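# Remove bike from floor rack and park on kickstand

## Task

Get the bike out of the floor rack, which is loose rather than anchored, and leave it standing upright on its own kickstand, not tipped or leaning. When finished, the bike must touch no wall, furniture, loose item or the rack. The robot must have released it and moved away, and the bike must stay parked with no help from the robot. The robot itself must not fall or end up tilted.

## Robot and tools

ROBOT. A LinearBot: an omnidirectional base with strong wheel motors (7 N m) and a column about 1.75 m high. A carriage slides 0 to 1.0 m along the column (lift_m) and carries two identical six-joint arms, each ending in a two-finger gripper. The arm bases sit roughly 0.57 m + lift_m above the floor, and some carriage parts hang about 0.15 m lower than that. A hand reaches 0.78 m from its shoulder but only about 0.38 m below the arm base. A hand is about 0.16 m long and 0.1 m wide, or 0.14 m with the fingers open. Parked arm joints 1 to 6 are 0, 0.05, 0.05, 1.45, 0, 0. With both arms parked the robot occupies about 0.95 m across and 0.7 m front to back. carriage_camera is fixed on the carriage and tilted about 20 degrees downward; left_wrist_camera and right_wrist_camera look out past the fingertips. Images are 896x504 pixels.

FRAMES. Base frame: origin on the floor below the base centre, x forward, y left, z up. left_hand and right_hand give, in this frame, the midpoint between each hand's finger pads. quat_wxyz is the hand orientation: the hand's z axis runs along the fingers and its y axis is the opening direction. A hand pointing straight up with joints 1, 5 and 6 at 0 reads (1, 0, 0, 0). The odometry frame is the base frame as it was when the scene began. base_odometry counts wheel rotation, so slip shows up as travel. Heading grows to the left and runs from -3.142 to 3.142. Hand readings drift from reality, more so at long reach.

execute_actions. Argument "actions": a list holding one action or nothing; an empty list only reports state and images. Argument "cameras": a list of names from carriage_camera, left_wrist_camera, right_wrist_camera, all. Omitted, null or ["all"] gives every camera; [] gives none. An action may contain "base", "joints" or both, and all its motions start together.

"base" holds exactly one key, and each is a relative move from where the base last measured itself:
- translate_m: metres, forward positive, -2 to 2.
- strafe_m: metres, left positive, -2 to 2.
- rotate_rad: radians, counter-clockwise positive, -6.3 to 6.3.

"joints" is one object for both arms, keyed by joint name, each value an absolute target:
- lift_m: 0 to 1 m.
- joint1_rad: -2.617 to 3.054. Swings the arm about the vertical; 0 is forward and positive is leftward.
- joint2_rad: 0 to 3.141. Shoulder: 0 puts the upper arm level and pointing back, 1.57 vertical, 3.14 level and pointing forward.
- joint3_rad: 0 to 3.141. Elbow: 0 folded, 3.14 straight.
- joint4_rad: -1.57 to 1.57. Wrist pitch: 0 aligns the hand with the forearm, and positive lifts the fingertips.
- joint5_rad: -1.57 to 1.57. Wrist yaw; positive swings the fingertips to the RIGHT, the opposite of joint 1.
- joint6_rad: -2.094 to 2.094. Roll about the finger axis; positive is clockwise as seen from the forearm.
- gripper_m: 0 to 0.093 m, the pad gap.
Each of these exists with a left_ and a right_ prefix. Done tolerances are: lift 0.004; joint1 0.02; joint2 and joint3 0.055; joint4 0.04; joint5 and joint6 0.02; gripper 0.004.

A joint or the base left out of an action may keep pushing toward its previous target, and the status will not show it. Actions stop after 15 s at most. An unknown key or an out-of-range value rejects the entire call, and nothing moves. Once a result reports a stop, the remaining execute_actions, wait and finished_scene calls in that same reply are skipped.

wait: seconds, 0 to 10. Nothing new is commanded and the scene keeps running. It returns the same output as an empty action.

zoom_image: camera (one of the three) and region [x0, y0, x1, y1] in pixels, with (0, 0) at the top-left corner. The region may be at most 504 by 504. It works on that camera's latest full image.

finished_scene: scene = the current scene number. The robot first holds its last command, then the scene is judged. This is final.

RESULTS. A "pictures" line lists the returned images in order. base_status and joint_status hold one word per motion:
- done: for the base, the wheels turned the commanded amount, slip included; a 1 to 2 mm move may fall short yet still read done.
- off_target: at rest short of the target and possibly still pushing. This is normal for a gripper that is holding something.
- contact_stop or time_out: the old target is dropped and the joint or base holds where it stopped.
- "joint command not followed", with a cause: that arm's targets were blocked because of a near self-collision or a near collision between the arms. The joints involved read not_followed, and those targets may be retried on later actions. To recover, first move only the blocked arm well clear, then move the other arm in a separate action.
- limit_stop_at_motor_heat: stopped for heat; send the target again.
on_its_own lists motions this call did not command, where "held at" is the held target, not the actual position. motor_effort is a percent of the maximum, with the action's peak in brackets. It is noisy and carries fixed biases. If lift effort keeps dropping as the lift lowers, a hand or its load is resting on something. drive_wheels higher at rest than after a free drive means the base is still pressing on something. Joint torques are raw drive outputs with offsets and noise. Other warnings: ARM HIT, MOTOR HOT (75 °C), OVER-TEMPERATURE FAULT (at 90 °C the arm stops for 10 s; at 100 °C the arm goes limp and falls). An outstretched arm heats quickly, even when empty.

CAMERAS. Calibration gives K, distortion D and T_world_to_cam, which maps the base frame into OpenCV camera coordinates. At the start carriage_camera is near (0.175, 0.0, 1.29). Wrist camera poses depend on the arm joints and are less accurate.

CAUTIONS. The base stops on contact only after impact, and sometimes not at all. Arms are not watched while turning. After an arm touches something the base can roll on up to 0.3 m, and arms and grippers never stop on contact. After a blocked drive, back off about 0.2 m along the path you came (or turn back), once more if still pressed, then try again. Never reverse into a table edge above the base. The robot can topple and cannot get up: keep the carriage low, the arms close and loads small, and avoid hard pulls and sudden stops. About 1.5 kg in each outstretched hand can tip it. Only the images reveal a lean. A 1 kg load makes a level hand sag 10 to 17 cm. Each finger pad grips with about 45 to 60 N. Never let the arms strike or press each other. Avoid drops, slams and shoving the bike or the loose rack over.

Each tool is called after ">>>" as name(argument=value, ...), one argument or row to a line, values as JSON.

## Session

>>> execute_actions(
  actions=[],
)

Scene clock: 0.00 s.
Joint torques (N m, as the arm reports them, + toward a larger angle): no reading
base_odometry: x=+0.000 y=+0.000 heading=+0.000 (m, m, rad; odometry frame)
base_status: not commanded
joint_positions: lift_m=+0.300 left_joint1_rad=-0.007 left_joint2_rad=+0.055 left_joint3_rad=+0.059 left_joint4_rad=+1.495 left_joint5_rad=-0.001 left_joint6_rad=-0.047 left_gripper_m=+0.094 right_joint1_rad=-0.004 right_joint2_rad=+0.033 right_joint3_rad=+0.049 right_joint4_rad=+1.476 right_joint5_rad=+0.039 right_joint6_rad=+0.003 right_gripper_m=+0.094
joint_status: not commanded
motor_effort: lift_m=+16 drive_wheels=+0 (%)
left_hand: x=+0.2801 y=+0.3370 z=+1.3114 quat_wxyz=(+0.999, -0.001, +0.036, -0.027) (m; base frame)
right_hand: x=+0.2806 y=-0.3438 z=+1.3084 quat_wxyz=(+0.999, +0.020, +0.039, -0.001) (m; base frame)
pictures: carriage_camera, left_wrist_camera, right_wrist_camera
Images, in order (width x height): carriage_camera 896x504, left_wrist_camera 896x504, right_wrist_camera 896x504.

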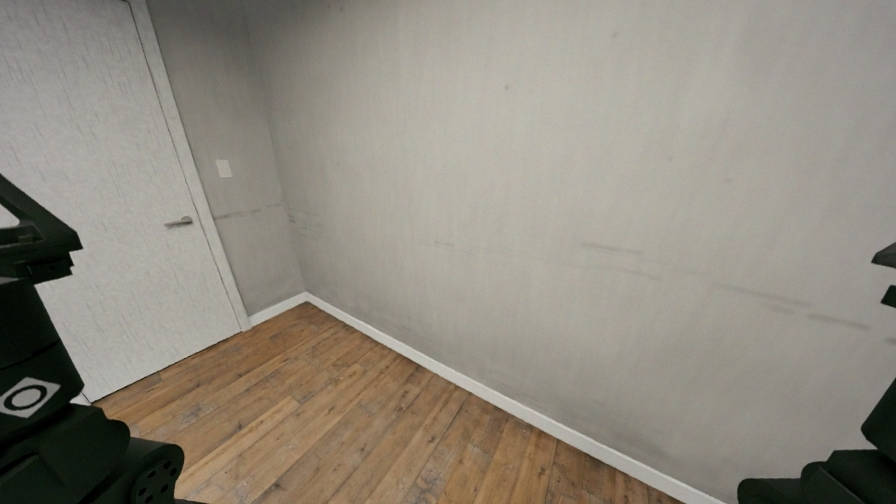

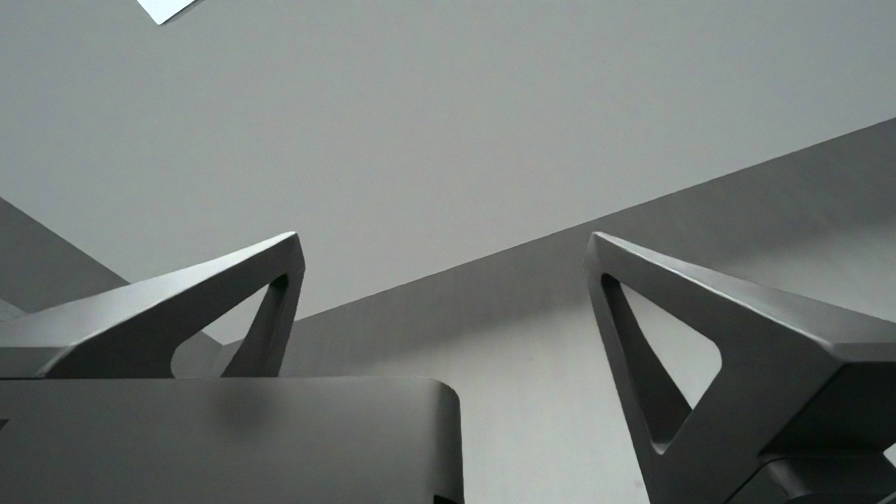

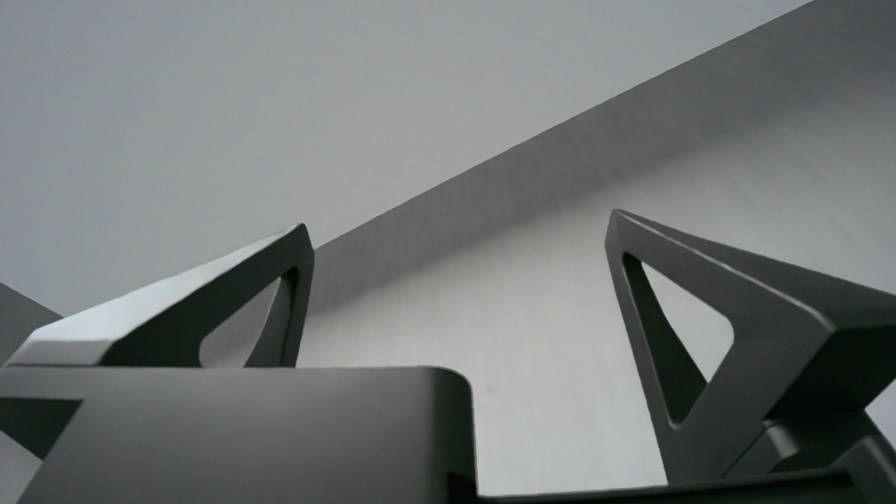

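>>> execute_actions(
  actions=[
    {"base":{"rotate_rad":-2.1}},
  ],
  cameras=["carriage_camera"],
)

>>> execute_actions(
  actions=[
    {"base":{"rotate_rad":-2.1}},
  ],
  cameras=["carriage_camera"],
)

Scene clock: 6.27 s.
Joint torques (N m, as the arm reports them, + toward a larger angle): left_arm=[ 0.07  4.25  5.89 -0.16 -0.05  0.01] | right_arm=[ 0.11  3.93  5.93 -0.17 -0.11  0.07]
base_odometry: x=+0.000 y=+0.000 heading=-2.100 (m, m, rad; odometry frame)
base_status: done
joint_positions: lift_m=+0.300 left_joint1_rad=-0.007 left_joint2_rad=+0.055 left_joint3_rad=+0.059 left_joint4_rad=+1.492 left_joint5_rad=-0.001 left_joint6_rad=-0.047 left_gripper_m=+0.094 right_joint1_rad=-0.004 right_joint2_rad=+0.033 right_joint3_rad=+0.049 right_joint4_rad=+1.476 right_joint5_rad=+0.039 right_joint6_rad=+0.003 right_gripper_m=+0.094
joint_status: not commanded
motor_effort: lift_m=+16(16) drive_wheels=+3(9) (%)
left_hand: x=+0.2806 y=+0.3370 z=+1.3113 quat_wxyz=(+0.999, -0.001, +0.037, -0.027) (m; base frame)
right_hand: x=+0.2807 y=-0.3438 z=+1.3084 quat_wxyz=(+0.999, +0.020, +0.039, -0.001) (m; base frame)
pictures: carriage_camera
Images, in order (width x height): carriage_camera 896x504.

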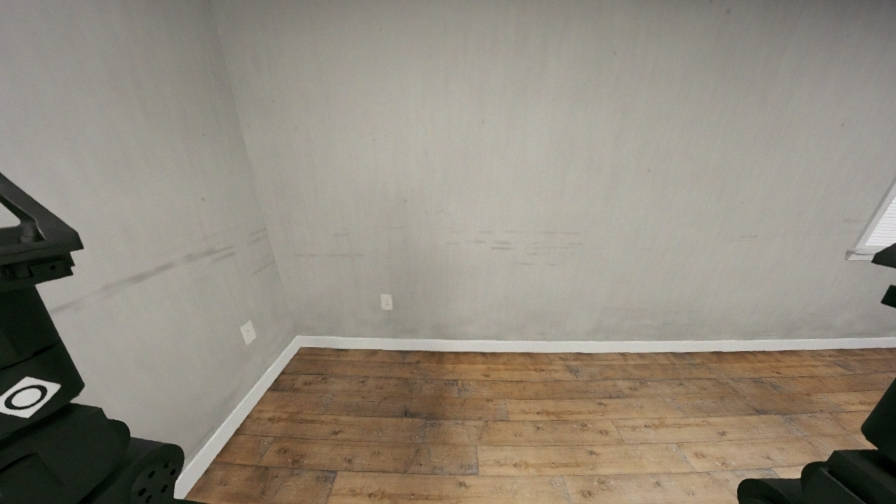

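Scene clock: 9.80 s.
Joint torques (N m, as the arm reports them, + toward a larger angle): left_arm=[ 0.13  4.23  5.84 -0.14 -0.05  0.01] | right_arm=[ 0.12  3.89  5.91 -0.16 -0.11  0.07]
base_odometry: x=+0.000 y=+0.000 heading=+2.084 (m, m, rad; odometry frame)
base_status: done
joint_positions: lift_m=+0.300 left_joint1_rad=-0.007 left_joint2_rad=+0.055 left_joint3_rad=+0.059 left_joint4_rad=+1.491 left_joint5_rad=-0.001 left_joint6_rad=-0.047 left_gripper_m=+0.094 right_joint1_rad=-0.004 right_joint2_rad=+0.033 right_joint3_rad=+0.049 right_joint4_rad=+1.476 right_joint5_rad=+0.039 right_joint6_rad=+0.003 right_gripper_m=+0.094
joint_status: not commanded
motor_effort: lift_m=+14(16) drive_wheels=+2(8) (%)
left_hand: x=+0.2809 y=+0.3370 z=+1.3113 quat_wxyz=(+0.999, -0.001, +0.038, -0.027) (m; base frame)
right_hand: x=+0.2807 y=-0.3438 z=+1.3084 quat_wxyz=(+0.999, +0.020, +0.039, -0.001) (m; base frame)
pictures: carriage_camera
Images, in order (width x height): carriage_camera 896x504.

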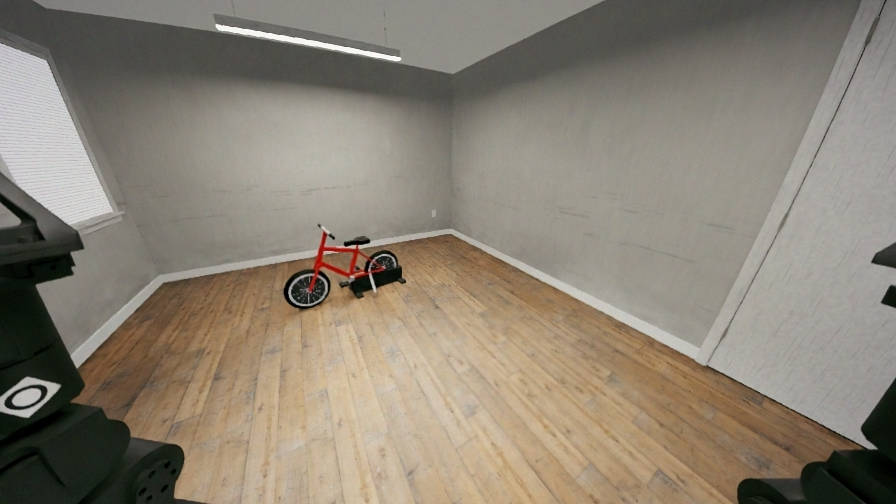

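>>> execute_actions(
  actions=[
    {"base":{"rotate_rad":0.3}},
  ],
  cameras=[],
)

>>> execute_actions(
  actions=[
    {"base":{"translate_m":1.4},"joints":{"lift_m":0.1}},
  ],
  cameras=[],
)

>>> execute_actions(
  actions=[
    {"base":{"rotate_rad":0.39}},
  ],
  cameras=["carriage_camera"],
)

Scene clock: 16.80 s.
Joint torques (N m, as the arm reports them, + toward a larger angle): left_arm=[ 0.12  4.22  5.91 -0.13 -0.05  0.01] | right_arm=[ 0.11  3.93  5.92 -0.16 -0.11  0.06]
base_odometry: x=+0.000 y=+0.000 heading=+2.383 (m, m, rad; odometry frame)
base_status: done
joint_positions: lift_m=+0.300 left_joint1_rad=-0.007 left_joint2_rad=+0.055 left_joint3_rad=+0.059 left_joint4_rad=+1.491 left_joint5_rad=-0.001 left_joint6_rad=-0.047 left_gripper_m=+0.094 right_joint1_rad=-0.004 right_joint2_rad=+0.033 right_joint3_rad=+0.049 right_joint4_rad=+1.476 right_joint5_rad=+0.039 right_joint6_rad=+0.003 right_gripper_m=+0.094
joint_status: not commanded
motor_effort: lift_m=+16(13) drive_wheels=-4(8) (%)
left_hand: x=+0.2809 y=+0.3370 z=+1.3113 quat_wxyz=(+0.999, -0.001, +0.038, -0.027) (m; base frame)
right_hand: x=+0.2807 y=-0.3438 z=+1.3084 quat_wxyz=(+0.999, +0.020, +0.039, -0.001) (m; base frame)
pictures: none
No camera images: the call's "cameras" was empty. Leave "cameras" out to get every camera's image.

Scene clock: 21.87 s.
Joint torques (N m, as the arm reports them, + toward a larger angle): left_arm=[ 0.17  4.25  5.81 -0.16 -0.04  0.01] | right_arm=[ 0.09  3.93  5.88 -0.16 -0.11  0.06]
base_odometry: x=-1.015 y=+0.964 heading=+2.382 (m, m, rad; odometry frame)
base_status: done
joint_positions: lift_m=+0.100 left_joint1_rad=-0.007 left_joint2_rad=+0.055 left_joint3_rad=+0.059 left_joint4_rad=+1.494 left_joint5_rad=-0.001 left_joint6_rad=-0.047 left_gripper_m=+0.094 right_joint1_rad=-0.004 right_joint2_rad=+0.033 right_joint3_rad=+0.049 right_joint4_rad=+1.477 right_joint5_rad=+0.039 right_joint6_rad=+0.003 right_gripper_m=+0.094
joint_status: all done
motor_effort: lift_m=+12(12) drive_wheels=-4(11) (%)
left_hand: x=+0.2803 y=+0.3370 z=+1.1116 quat_wxyz=(+0.999, -0.001, +0.036, -0.027) (m; base frame)
right_hand: x=+0.2805 y=-0.3438 z=+1.1087 quat_wxyz=(+0.999, +0.020, +0.039, -0.001) (m; base frame)
pictures: none
No camera images: the call's "cameras" was empty. Leave "cameras" out to get every camera's image.

Scene clock: 23.57 s.
Joint torques (N m, as the arm reports them, + toward a larger angle): left_arm=[ 0.1   4.23  5.87 -0.14 -0.04  0.01] | right_arm=[ 0.11  3.98  5.9  -0.19 -0.11  0.06]
base_odometry: x=-1.015 y=+0.964 heading=+2.772 (m, m, rad; odometry frame)
base_status: done
joint_positions: lift_m=+0.100 left_joint1_rad=-0.007 left_joint2_rad=+0.055 left_joint3_rad=+0.059 left_joint4_rad=+1.493 left_joint5_rad=-0.001 left_joint6_rad=-0.047 left_gripper_m=+0.094 right_joint1_rad=-0.004 right_joint2_rad=+0.033 right_joint3_rad=+0.049 right_joint4_rad=+1.476 right_joint5_rad=+0.039 right_joint6_rad=+0.003 right_gripper_m=+0.094
joint_status: not commanded
motor_effort: lift_m=+15(13) drive_wheels=+3(10) (%)
left_hand: x=+0.2804 y=+0.3370 z=+1.1116 quat_wxyz=(+0.999, -0.001, +0.037, -0.027) (m; base frame)
right_hand: x=+0.2807 y=-0.3438 z=+1.1087 quat_wxyz=(+0.999, +0.020, +0.039, -0.001) (m; base frame)
pictures: carriage_camera
camera_calibration (this result's frames):
carriage_camera: T_world_to_cam=[[0.0541726, -0.998366, 0.0181988, -0.0314091], [-0.36568, -0.0367951, -0.930013, 1.08037], [0.929163, 0.0437263, -0.367076, 0.23897], [0, 0, 0, 1]] pos_world=[0.174729, -0.00205481, 1.09305]
Images, in order (width x height): carriage_camera 896x504.

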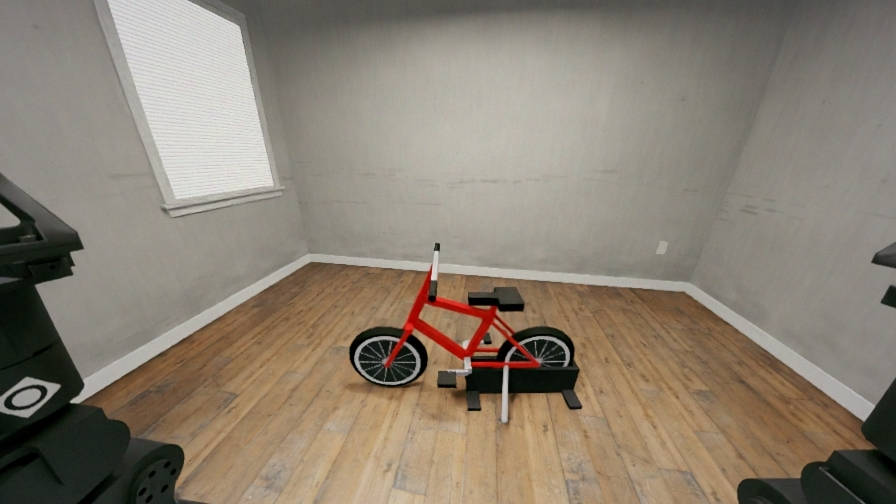

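>>> zoom_image(
  camera="carriage_camera",
  region=[330,230,610,440],
)

Region (330, 230, 610, 440) of carriage_camera's 896x504 image, scaled by 1.800, with more detail than that image has; it fills the top 378 rows of this view, and the rest is white.

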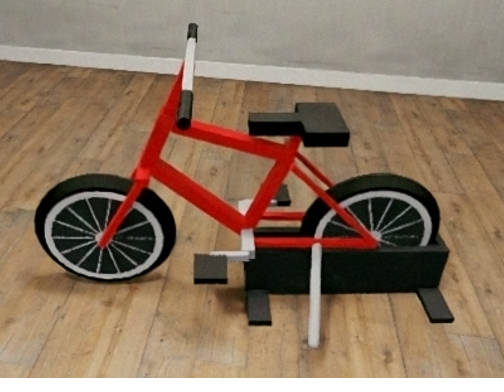

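>>> execute_actions(
  actions=[
    {"base":{"strafe_m":-0.08},"joints":{"lift_m":0.0,"left_joint1_rad":-0.45,"left_joint2_rad":1.3,"left_joint3_rad":1.1,"left_joint4_rad":0.2,"left_joint5_rad":-0.45,"left_joint6_rad":0,"right_joint1_rad":0.45,"right_joint2_rad":1.5,"right_joint3_rad":0.9,"right_joint4_rad":0.6,"right_joint5_rad":0.45,"right_joint6_rad":1.57}},
  ],
)

Scene clock: 41.60 s.
Joint torques (N m, as the arm reports them, + toward a larger angle): left_arm=[-0.47 -5.67  9.54  2.2  -0.15  0.07] | right_arm=[ 0.53 -6.74  8.26  2.04  0.    0.05]
base_odometry: x=-0.986 y=+1.039 heading=+2.773 (m, m, rad; odometry frame)
base_status: done
joint_positions: lift_m=+0.001 left_joint1_rad=-0.442 left_joint2_rad=+1.296 left_joint3_rad=+1.077 left_joint4_rad=+0.198 left_joint5_rad=-0.442 left_joint6_rad=-0.006 left_gripper_m=+0.094 right_joint1_rad=+0.445 right_joint2_rad=+1.495 right_joint3_rad=+0.891 right_joint4_rad=+0.608 right_joint5_rad=+0.440 right_joint6_rad=+1.564 right_gripper_m=+0.094
joint_status: all done
motor_effort: lift_m=+10(11) drive_wheels=+3(4) (%)
left_hand: x=+0.6812 y=+0.2195 z=+0.9460 quat_wxyz=(+0.701, +0.001, +0.714, +0.001) (m; base frame)
right_hand: x=+0.7127 y=-0.2028 z=+0.8655 quat_wxyz=(+0.501, +0.496, +0.502, +0.501) (m; base frame)
pictures: carriage_camera, left_wrist_camera, right_wrist_camera
camera_calibration (this result's frames):
carriage_camera: T_world_to_cam=[[0.0541726, -0.998366, 0.0181988, -0.0295932], [-0.36568, -0.0367951, -0.930013, 0.987571], [0.929163, 0.0437263, -0.367076, 0.202343], [0, 0, 0, 1]] pos_world=[0.174729, -0.00205481, 0.993267]
left_wrist_camera: T_world_to_cam=[[-0.026124, -0.999228, 0.0293279, 0.208701], [-0.609422, -0.0073366, -0.792812, 1.17246], [0.792415, -0.0385844, -0.60876, 0.17233], [0, 0, 0, 1]] pos_world=[0.583418, 0.223791, 1.02833]
right_wrist_camera: T_world_to_cam=[[-0.012833, 0.0353099, -0.999294, 0.881621], [-0.617528, 0.785738, 0.0356943, 0.567643], [0.786444, 0.61755, 0.0117214, -0.319805], [0, 0, 0, 1]] pos_world=[0.613358, -0.279653, 0.864485]
Images, in order (width x height): carriage_camera 896x504, left_wrist_camera 896x504, right_wrist_camera 896x504.

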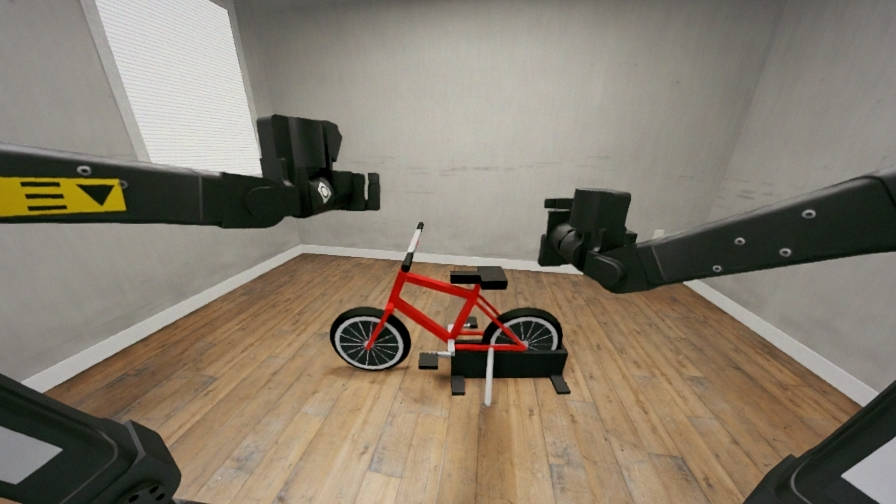

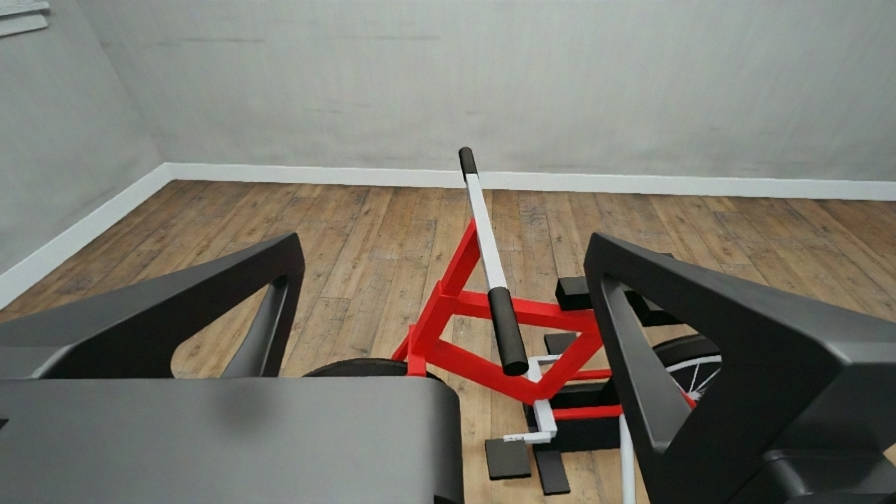

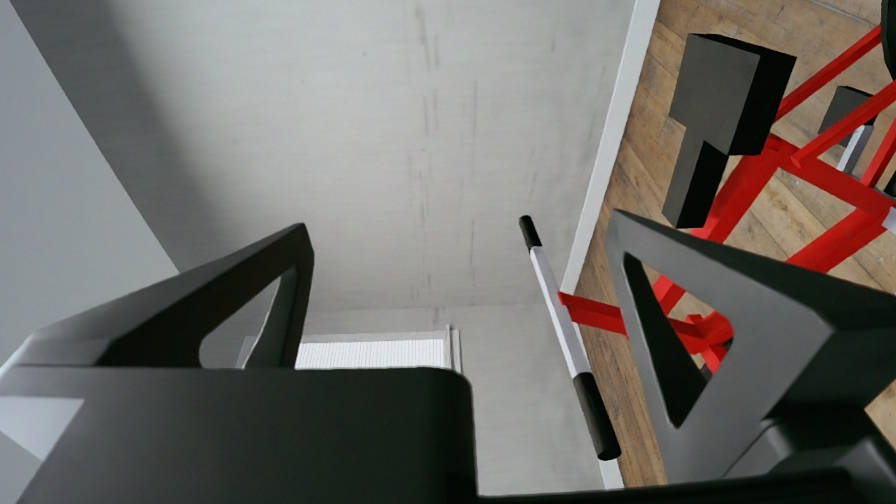

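>>> execute_actions(
  actions=[
    {"joints":{"lift_m":0.3,"left_joint1_rad":-0.3,"left_joint2_rad":2.0,"left_joint3_rad":1.7,"left_joint4_rad":-1.27,"left_joint5_rad":0,"left_joint6_rad":-0.3,"right_joint1_rad":0.3,"right_joint2_rad":2.0,"right_joint3_rad":1.5,"right_joint4_rad":-1.07,"right_joint5_rad":0,"right_joint6_rad":-1.27}},
  ],
)

Scene clock: 51.20 s.
Joint torques (N m, as the arm reports them, + toward a larger angle): left_arm=[  0.03 -11.56   7.37   0.29  -0.02  -0.06] | right_arm=[ 0.55 -9.85  7.    0.27 -0.26 -0.02]
base_odometry: x=-0.986 y=+1.039 heading=+2.773 (m, m, rad; odometry frame)
base_status: not commanded
joint_positions: lift_m=+0.300 left_joint1_rad=-0.299 left_joint2_rad=+2.002 left_joint3_rad=+1.686 left_joint4_rad=-1.265 left_joint5_rad=-0.007 left_joint6_rad=-0.293 left_gripper_m=+0.094 right_joint1_rad=+0.295 right_joint2_rad=+1.991 right_joint3_rad=+1.492 right_joint4_rad=-1.057 right_joint5_rad=+0.009 right_joint6_rad=-1.264 right_gripper_m=+0.094
joint_status: all done
motor_effort: lift_m=+16(20) drive_wheels=+3(4) (%)
left_hand: x=+0.6240 y=+0.2265 z=+0.9652 quat_wxyz=(-0.004, +0.003, +1.000, +0.005) (m; base frame)
right_hand: x=+0.6205 y=-0.2295 z=+0.9209 quat_wxyz=(+0.004, -0.703, +0.711, -0.007) (m; base frame)
pictures: carriage_camera, left_wrist_camera, right_wrist_camera
camera_calibration (this result's frames):
carriage_camera: T_world_to_cam=[[0.0541726, -0.998366, 0.0181988, -0.0350383], [-0.36568, -0.0367951, -0.930013, 1.26583], [0.929163, 0.0437263, -0.367076, 0.31217], [0, 0, 0, 1]] pos_world=[0.174729, -0.00205481, 1.29246]
left_wrist_camera: T_world_to_cam=[[0.0256759, -0.999536, 0.0163789, 0.193834], [-0.799339, -0.0106885, 0.600785, -0.072977], [-0.600332, -0.028518, -0.799243, 1.28029], [0, 0, 0, 1]] pos_world=[0.70529, 0.229476, 1.06393]
right_wrist_camera: T_world_to_cam=[[0.998046, -0.0532264, 0.0327387, -0.661193], [-0.0620867, -0.785281, 0.616019, -0.7099], [-0.00707946, -0.616848, -0.78705, 0.713296], [0, 0, 0, 1]] pos_world=[0.620875, -0.152669, 1.02036]
Images, in order (width x height): carriage_camera 896x504, left_wrist_camera 896x504, right_wrist_camera 896x504.

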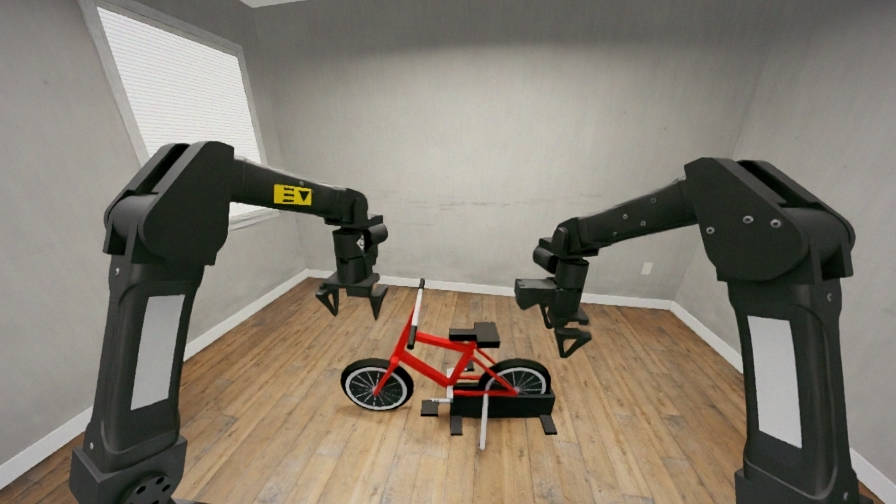

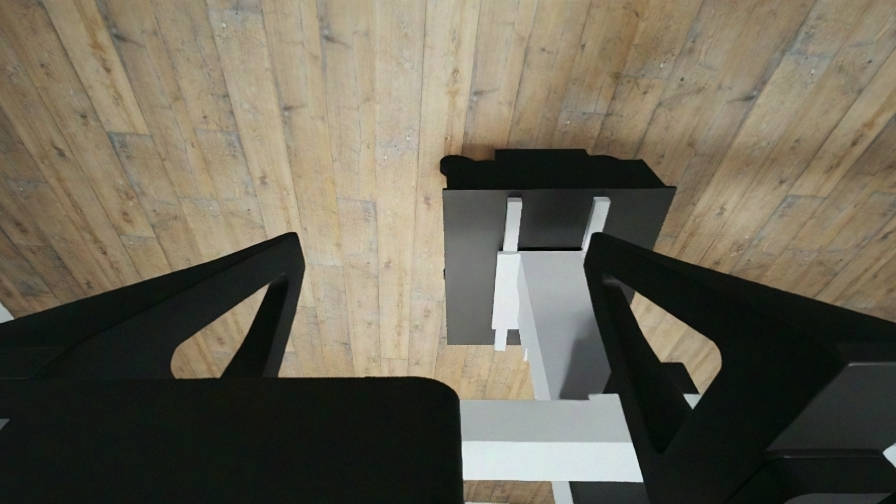

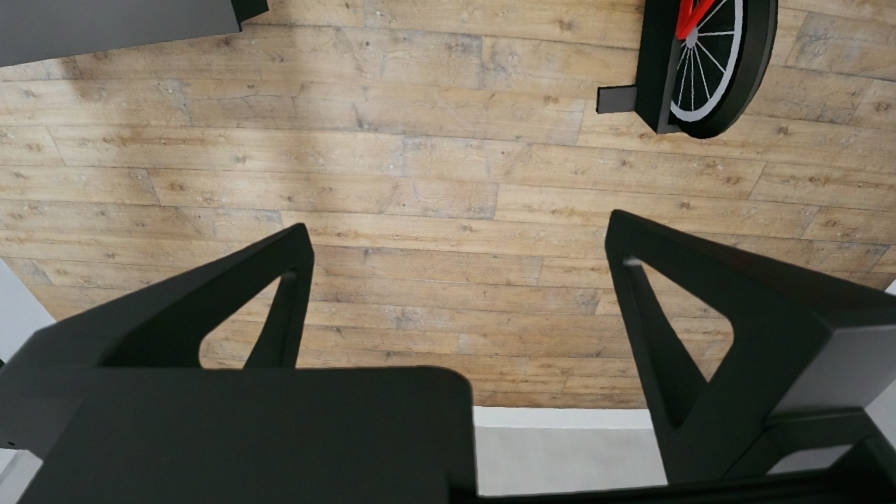

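>>> execute_actions(
  actions=[
    {"base":{"strafe_m":0.05},"joints":{"left_joint1_rad":-0.55,"left_joint2_rad":2.1,"left_joint3_rad":1.9,"left_joint4_rad":-1.37,"left_joint6_rad":-0.55,"right_joint1_rad":0.55,"right_joint2_rad":2.3,"right_joint3_rad":1.85,"right_joint4_rad":-1.12,"right_joint6_rad":2.09}},
  ],
)

Scene clock: 61.50 s.
Joint torques (N m, as the arm reports them, + toward a larger angle): left_arm=[  0.61 -12.12   7.42   0.27  -0.1   -0.07] | right_arm=[ -0.3  -12.53   7.04   0.21  -0.04   0.16]
base_odometry: x=-1.004 y=+0.992 heading=+2.772 (m, m, rad; odometry frame)
base_status: done
joint_positions: lift_m=+0.300 left_joint1_rad=-0.556 left_joint2_rad=+2.098 left_joint3_rad=+1.886 left_joint4_rad=-1.363 left_joint5_rad=+0.000 left_joint6_rad=-0.542 left_gripper_m=+0.094 right_joint1_rad=+0.556 right_joint2_rad=+2.295 right_joint3_rad=+1.839 right_joint4_rad=-1.115 right_joint5_rad=+0.003 right_joint6_rad=+2.084 right_gripper_m=+0.094
joint_status: all done
motor_effort: lift_m=+18(18) drive_wheels=+0(4) (%)
left_hand: x=+0.6042 y=+0.1238 z=+0.9798 quat_wxyz=(-0.002, +0.007, +1.000, +0.001) (m; base frame)
right_hand: x=+0.6364 y=-0.1046 z=+0.8885 quat_wxyz=(+0.001, +0.692, +0.722, +0.000) (m; base frame)
pictures: carriage_camera, left_wrist_camera, right_wrist_camera
camera_calibration (this result's frames):
carriage_camera: T_world_to_cam=[[0.0541726, -0.998366, 0.0181988, -0.0350383], [-0.36568, -0.0367951, -0.930013, 1.26583], [0.929163, 0.0437263, -0.367076, 0.31217], [0, 0, 0, 1]] pos_world=[0.174729, -0.00205481, 1.29246]
left_wrist_camera: T_world_to_cam=[[0.0180064, -0.999539, 0.0244469, 0.0881824], [-0.802, 0.000161651, 0.597324, -0.0949753], [-0.597053, -0.030362, -0.801627, 1.27775], [0, 0, 0, 1]] pos_world=[0.685125, 0.126952, 1.07885]
right_wrist_camera: T_world_to_cam=[[-0.999899, -0.00174048, 0.0141378, 0.624051], [0.00727362, 0.790975, 0.611805, -0.466417], [-0.0122475, 0.611846, -0.790882, 0.900136], [0, 0, 0, 1]] pos_world=[0.638404, -0.180734, 0.988436]
Images, in order (width x height): carriage_camera 896x504, left_wrist_camera 896x504, right_wrist_camera 896x504.

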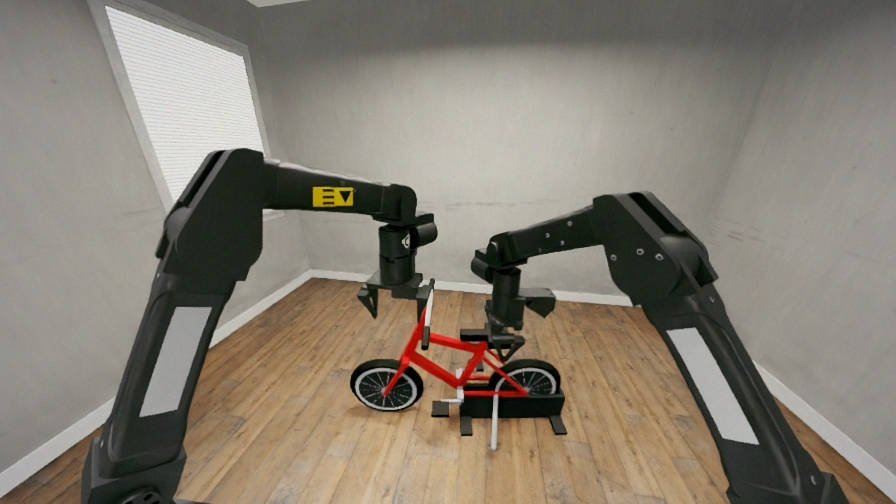

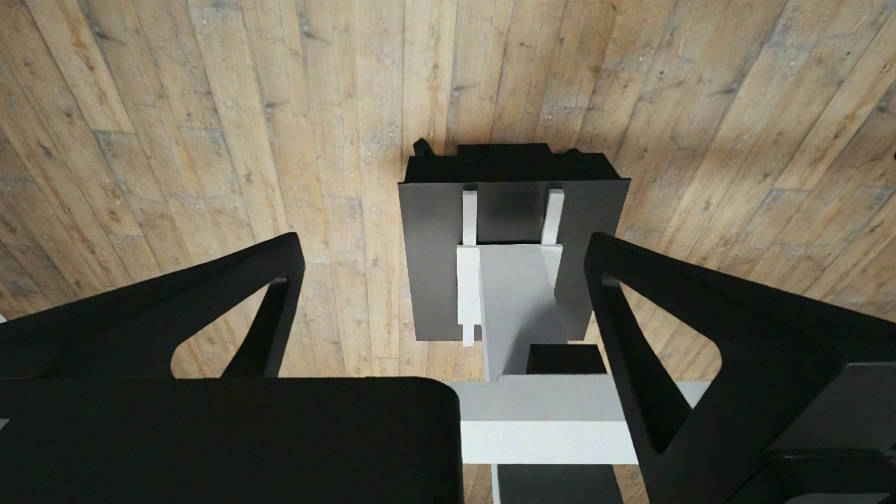

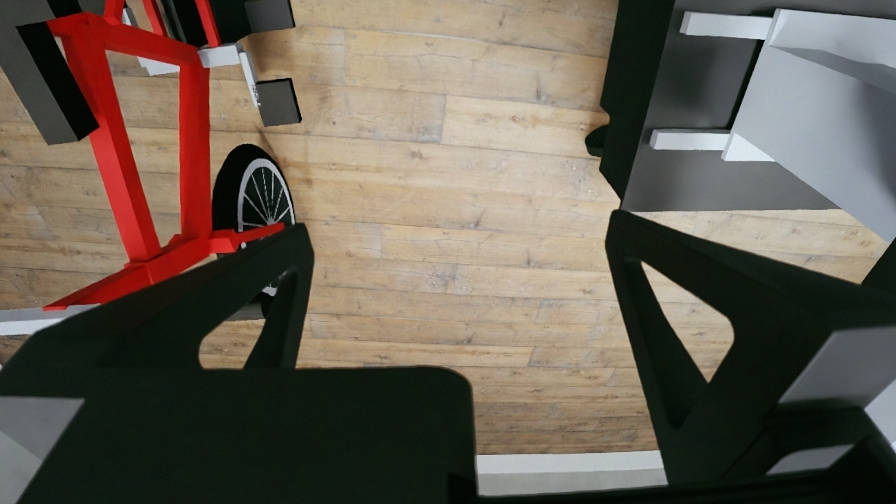

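>>> execute_actions(
  actions=[
    {"base":{"translate_m":0.4},"joints":{"right_joint2_rad":2.4,"right_joint4_rad":-1.02,"lift_m":0.2}},
  ],
)

Scene clock: 67.70 s.
Joint torques (N m, as the arm reports them, + toward a larger angle): left_arm=[  0.52 -11.94   7.37   0.32  -0.1   -0.06] | right_arm=[ -0.06 -13.55   6.11   0.28  -0.03   0.16]
base_odometry: x=-1.377 y=+1.137 heading=+2.772 (m, m, rad; odometry frame)
base_status: done
joint_positions: lift_m=+0.200 left_joint1_rad=-0.556 left_joint2_rad=+2.096 left_joint3_rad=+1.886 left_joint4_rad=-1.367 left_joint5_rad=+0.000 left_joint6_rad=-0.543 left_gripper_m=+0.094 right_joint1_rad=+0.554 right_joint2_rad=+2.401 right_joint3_rad=+1.851 right_joint4_rad=-1.026 right_joint5_rad=+0.002 right_joint6_rad=+2.084 right_gripper_m=+0.094
joint_status: all done
motor_effort: lift_m=+14(15) drive_wheels=-4(5) (%)
left_hand: x=+0.6032 y=+0.1244 z=+0.8810 quat_wxyz=(-0.003, +0.007, +1.000, +0.002) (m; base frame)
right_hand: x=+0.6475 y=-0.0987 z=+0.7464 quat_wxyz=(+0.001, +0.692, +0.721, -0.003) (m; base frame)
pictures: carriage_camera, left_wrist_camera, right_wrist_camera
camera_calibration (this result's frames):
carriage_camera: T_world_to_cam=[[0.0541726, -0.998366, 0.0181988, -0.0332291], [-0.36568, -0.0367951, -0.930013, 1.17337], [0.929163, 0.0437263, -0.367076, 0.275679], [0, 0, 0, 1]] pos_world=[0.174729, -0.00205481, 1.19305]
left_wrist_camera: T_world_to_cam=[[0.0184562, -0.999575, 0.0225806, 0.092629], [-0.800255, -0.00122959, 0.599658, -0.0397041], [-0.599376, -0.0291376, -0.799937, 1.1977], [0, 0, 0, 1]] pos_world=[0.68439, 0.127439, 0.979804]
right_wrist_camera: T_world_to_cam=[[-0.999822, 0.000208561, 0.01888, 0.633737], [0.0116802, 0.792477, 0.60979, -0.385426], [-0.0148348, 0.609902, -0.792338, 0.786801], [0, 0, 0, 1]] pos_world=[0.649798, -0.174563, 0.846476]
Images, in order (width x height): carriage_camera 896x504, left_wrist_camera 896x504, right_wrist_camera 896x504.

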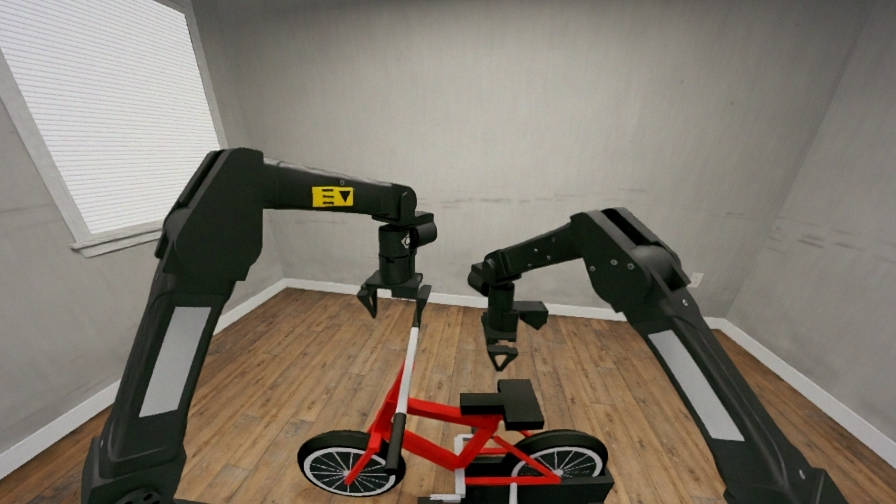

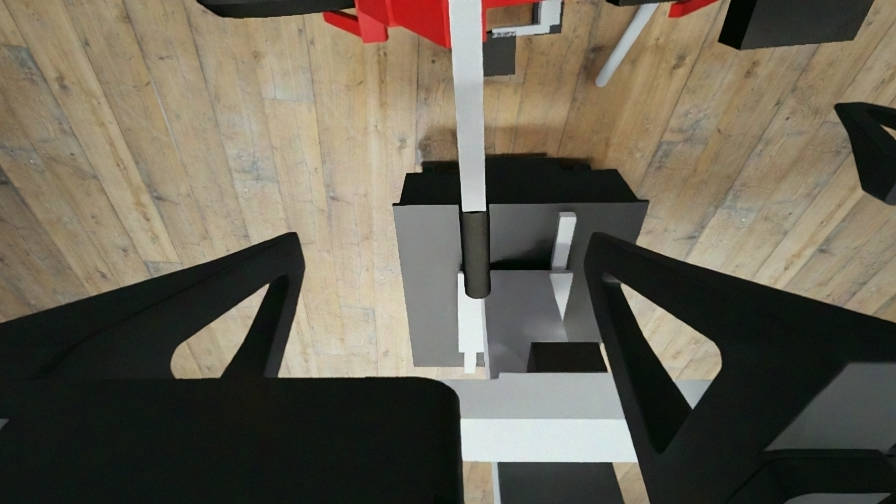

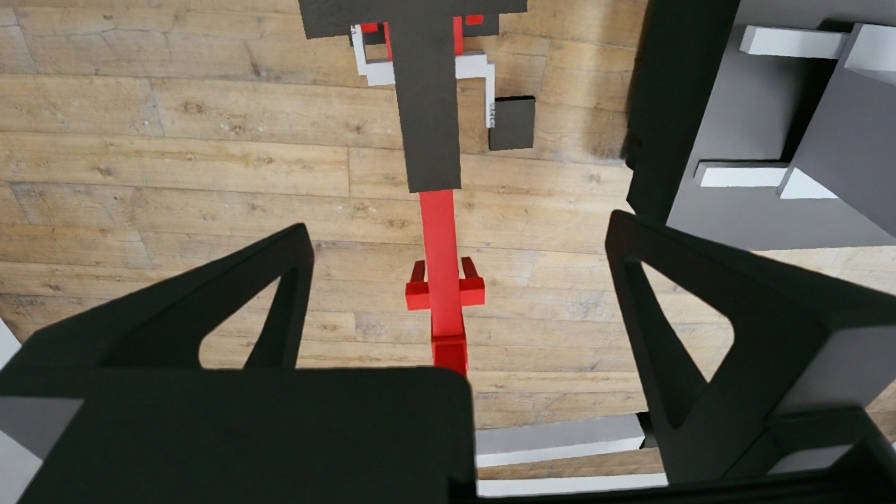

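>>> execute_actions(
  actions=[
    {"base":{"strafe_m":-0.03},"joints":{"lift_m":0.04}},
  ],
)

Scene clock: 74.90 s.
Joint torques (N m, as the arm reports them, + toward a larger angle): left_arm=[  0.55 -12.08   7.5    0.33  -0.09  -0.06] | right_arm=[ -0.16 -13.19   6.15   0.29  -0.05   0.15]
base_odometry: x=-1.367 y=+1.165 heading=+2.772 (m, m, rad; odometry frame)
base_status: done
joint_positions: lift_m=+0.040 left_joint1_rad=-0.556 left_joint2_rad=+2.097 left_joint3_rad=+1.886 left_joint4_rad=-1.369 left_joint5_rad=+0.000 left_joint6_rad=-0.543 left_gripper_m=+0.094 right_joint1_rad=+0.553 right_joint2_rad=+2.395 right_joint3_rad=+1.851 right_joint4_rad=-1.023 right_joint5_rad=+0.002 right_joint6_rad=+2.084 right_gripper_m=+0.094
joint_status: all done
motor_effort: lift_m=+15(12) drive_wheels=+1(7) (%)
left_hand: x=+0.6030 y=+0.1246 z=+0.7207 quat_wxyz=(-0.004, +0.007, +1.000, +0.002) (m; base frame)
right_hand: x=+0.6492 y=-0.0982 z=+0.5892 quat_wxyz=(+0.002, +0.693, +0.721, +0.002) (m; base frame)
pictures: carriage_camera, left_wrist_camera, right_wrist_camera
camera_calibration (this result's frames):
carriage_camera: T_world_to_cam=[[0.0541726, -0.998366, 0.0181988, -0.0303168], [-0.36568, -0.0367951, -0.930013, 1.02455], [0.929163, 0.0437263, -0.367076, 0.216938], [0, 0, 0, 1]] pos_world=[0.174729, -0.00205481, 1.03303]
left_wrist_camera: T_world_to_cam=[[0.0188732, -0.99959, 0.0215414, 0.0969055], [-0.799283, -0.00214063, 0.600951, 0.0548286], [-0.600658, -0.0285595, -0.798995, 1.06934], [0, 0, 0, 1]] pos_world=[0.684303, 0.127523, 0.819361]
right_wrist_camera: T_world_to_cam=[[-0.999941, 0.00127858, 0.0107697, 0.643367], [0.00762051, 0.789401, 0.613831, -0.289979], [-0.00771674, 0.613877, -0.789364, 0.656016], [0, 0, 0, 1]] pos_world=[0.650601, -0.174626, 0.688905]
Images, in order (width x height): carriage_camera 896x504, left_wrist_camera 896x504, right_wrist_camera 896x504.

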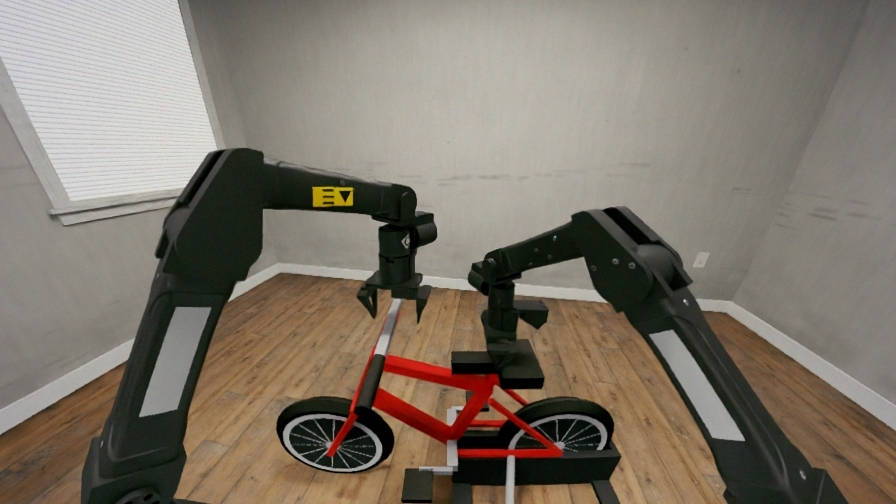

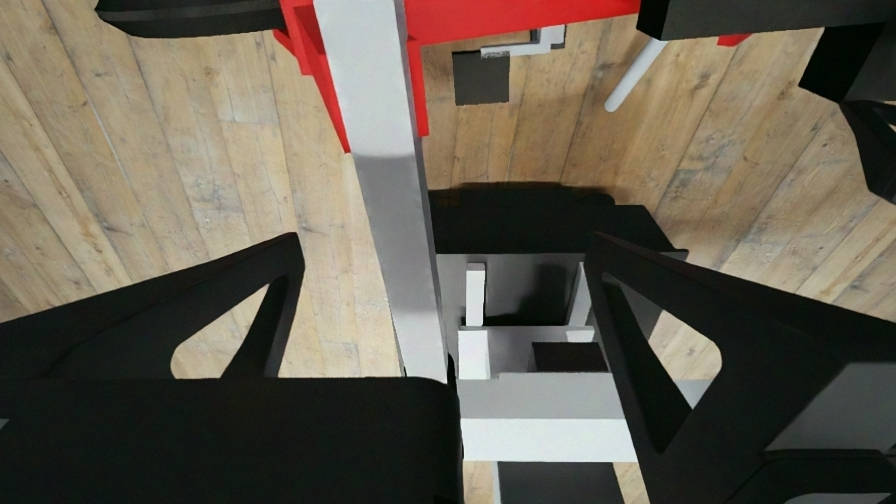

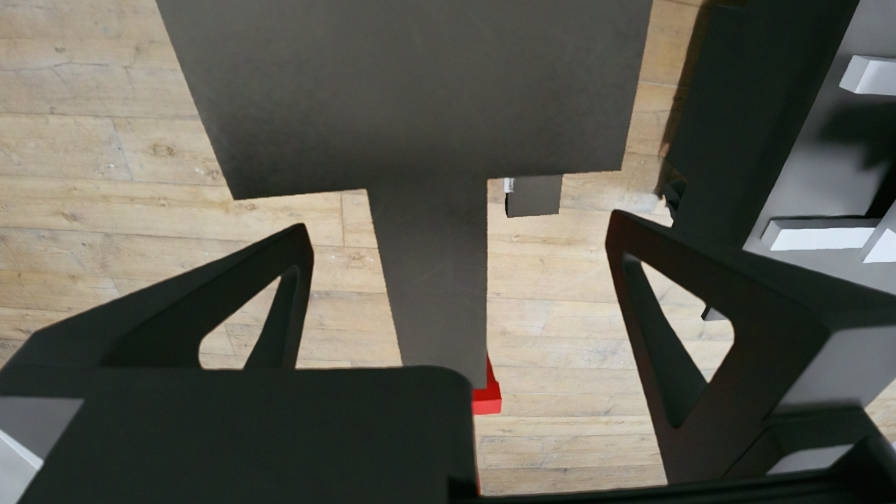

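>>> execute_actions(
  actions=[
    {"base":{"strafe_m":0.025}},
  ],
  cameras=[],
)

>>> execute_actions(
  actions=[
    {"joints":{"lift_m":0.0}},
  ],
)

Scene clock: 85.40 s.
Joint torques (N m, as the arm reports them, + toward a larger angle): left_arm=[  0.47 -12.06   7.41   0.32  -0.12  -0.06] | right_arm=[ -0.1  -13.07   6.25   0.28  -0.04   0.15]
base_odometry: x=-1.376 y=+1.141 heading=+2.772 (m, m, rad; odometry frame)
base_status: done
joint_positions: lift_m=+0.040 left_joint1_rad=-0.555 left_joint2_rad=+2.097 left_joint3_rad=+1.886 left_joint4_rad=-1.368 left_joint5_rad=+0.000 left_joint6_rad=-0.543 left_gripper_m=+0.094 right_joint1_rad=+0.552 right_joint2_rad=+2.395 right_joint3_rad=+1.851 right_joint4_rad=-1.023 right_joint5_rad=+0.002 right_joint6_rad=+2.084 right_gripper_m=+0.094
joint_status: not commanded
motor_effort: lift_m=+14(13) drive_wheels=-3(8) (%)
left_hand: x=+0.6032 y=+0.1248 z=+0.7207 quat_wxyz=(-0.004, +0.006, +1.000, +0.002) (m; base frame)
right_hand: x=+0.6494 y=-0.0985 z=+0.5892 quat_wxyz=(+0.002, +0.693, +0.721, +0.002) (m; base frame)
pictures: none
No camera images: the call's "cameras" was empty. Leave "cameras" out to get every camera's image.

Scene clock: 86.07 s.
Joint torques (N m, as the arm reports them, + toward a larger angle): left_arm=[  0.46 -12.24   7.27   0.31  -0.1   -0.06] | right_arm=[ -0.12 -13.25   6.15   0.27  -0.06   0.16]
base_odometry: x=-1.376 y=+1.141 heading=+2.772 (m, m, rad; odometry frame)
base_status: not commanded
joint_positions: lift_m=+0.000 left_joint1_rad=-0.555 left_joint2_rad=+2.099 left_joint3_rad=+1.886 left_joint4_rad=-1.369 left_joint5_rad=+0.000 left_joint6_rad=-0.543 left_gripper_m=+0.094 right_joint1_rad=+0.552 right_joint2_rad=+2.396 right_joint3_rad=+1.851 right_joint4_rad=-1.022 right_joint5_rad=+0.002 right_joint6_rad=+2.084 right_gripper_m=+0.094
joint_status: all done
motor_effort: lift_m=+15(13) drive_wheels=-3(4) (%)
left_hand: x=+0.6030 y=+0.1249 z=+0.6799 quat_wxyz=(-0.005, +0.006, +1.000, +0.003) (m; base frame)
right_hand: x=+0.6494 y=-0.0985 z=+0.5484 quat_wxyz=(+0.002, +0.693, +0.721, +0.002) (m; base frame)
pictures: carriage_camera, left_wrist_camera, right_wrist_camera
camera_calibration (this result's frames):
carriage_camera: T_world_to_cam=[[0.0541726, -0.998366, 0.0181988, -0.02959], [-0.36568, -0.0367951, -0.930013, 0.987404], [0.929163, 0.0437263, -0.367076, 0.202277], [0, 0, 0, 1]] pos_world=[0.174729, -0.00205481, 0.993088]
left_wrist_camera: T_world_to_cam=[[0.0196831, -0.999604, 0.0200896, 0.098607], [-0.797915, -0.00359768, 0.602759, 0.0775339], [-0.602448, -0.027894, -0.797671, 1.03687], [0, 0, 0, 1]] pos_world=[0.684586, 0.127769, 0.778367]
right_wrist_camera: T_world_to_cam=[[-0.999933, 0.00204592, 0.0114185, 0.643712], [0.0086215, 0.78964, 0.61351, -0.265176], [-0.00776133, 0.613567, -0.789605, 0.624145], [0, 0, 0, 1]] pos_world=[0.650799, -0.174878, 0.648165]
Images, in order (width x height): carriage_camera 896x504, left_wrist_camera 896x504, right_wrist_camera 896x504.

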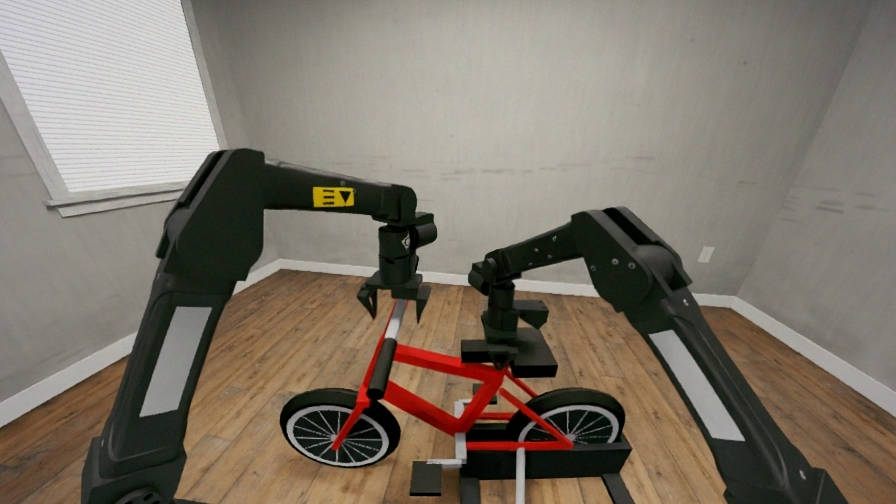

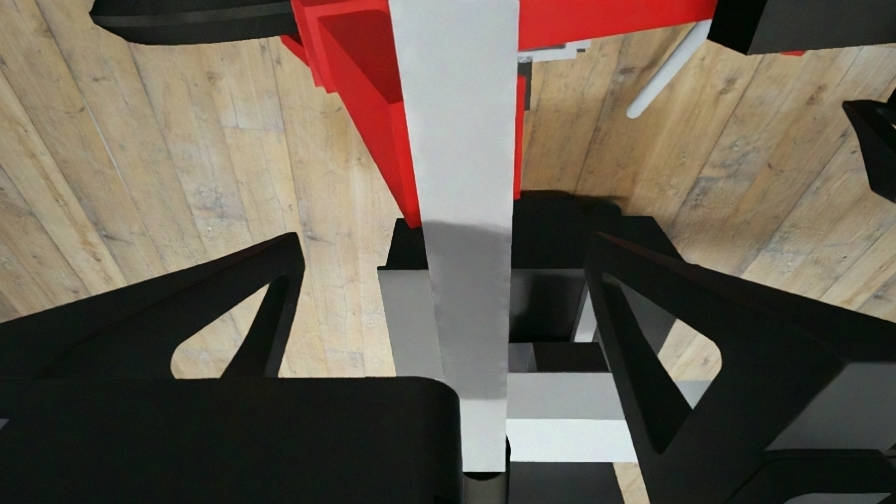

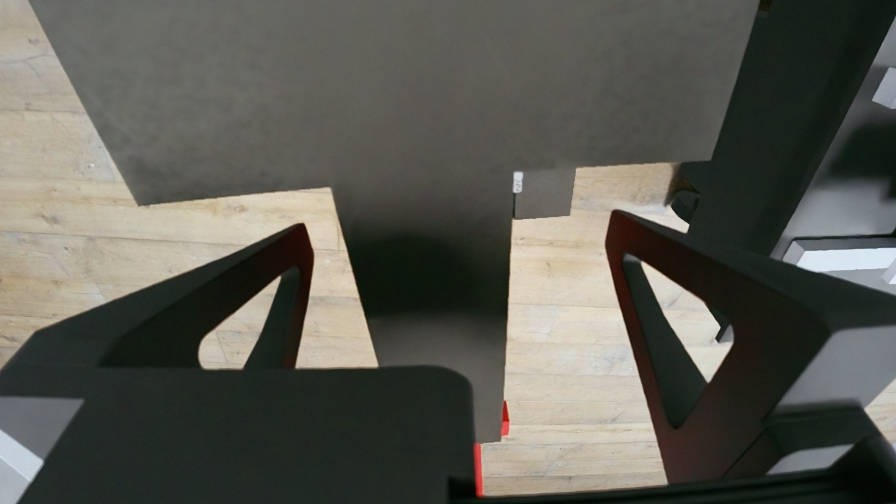

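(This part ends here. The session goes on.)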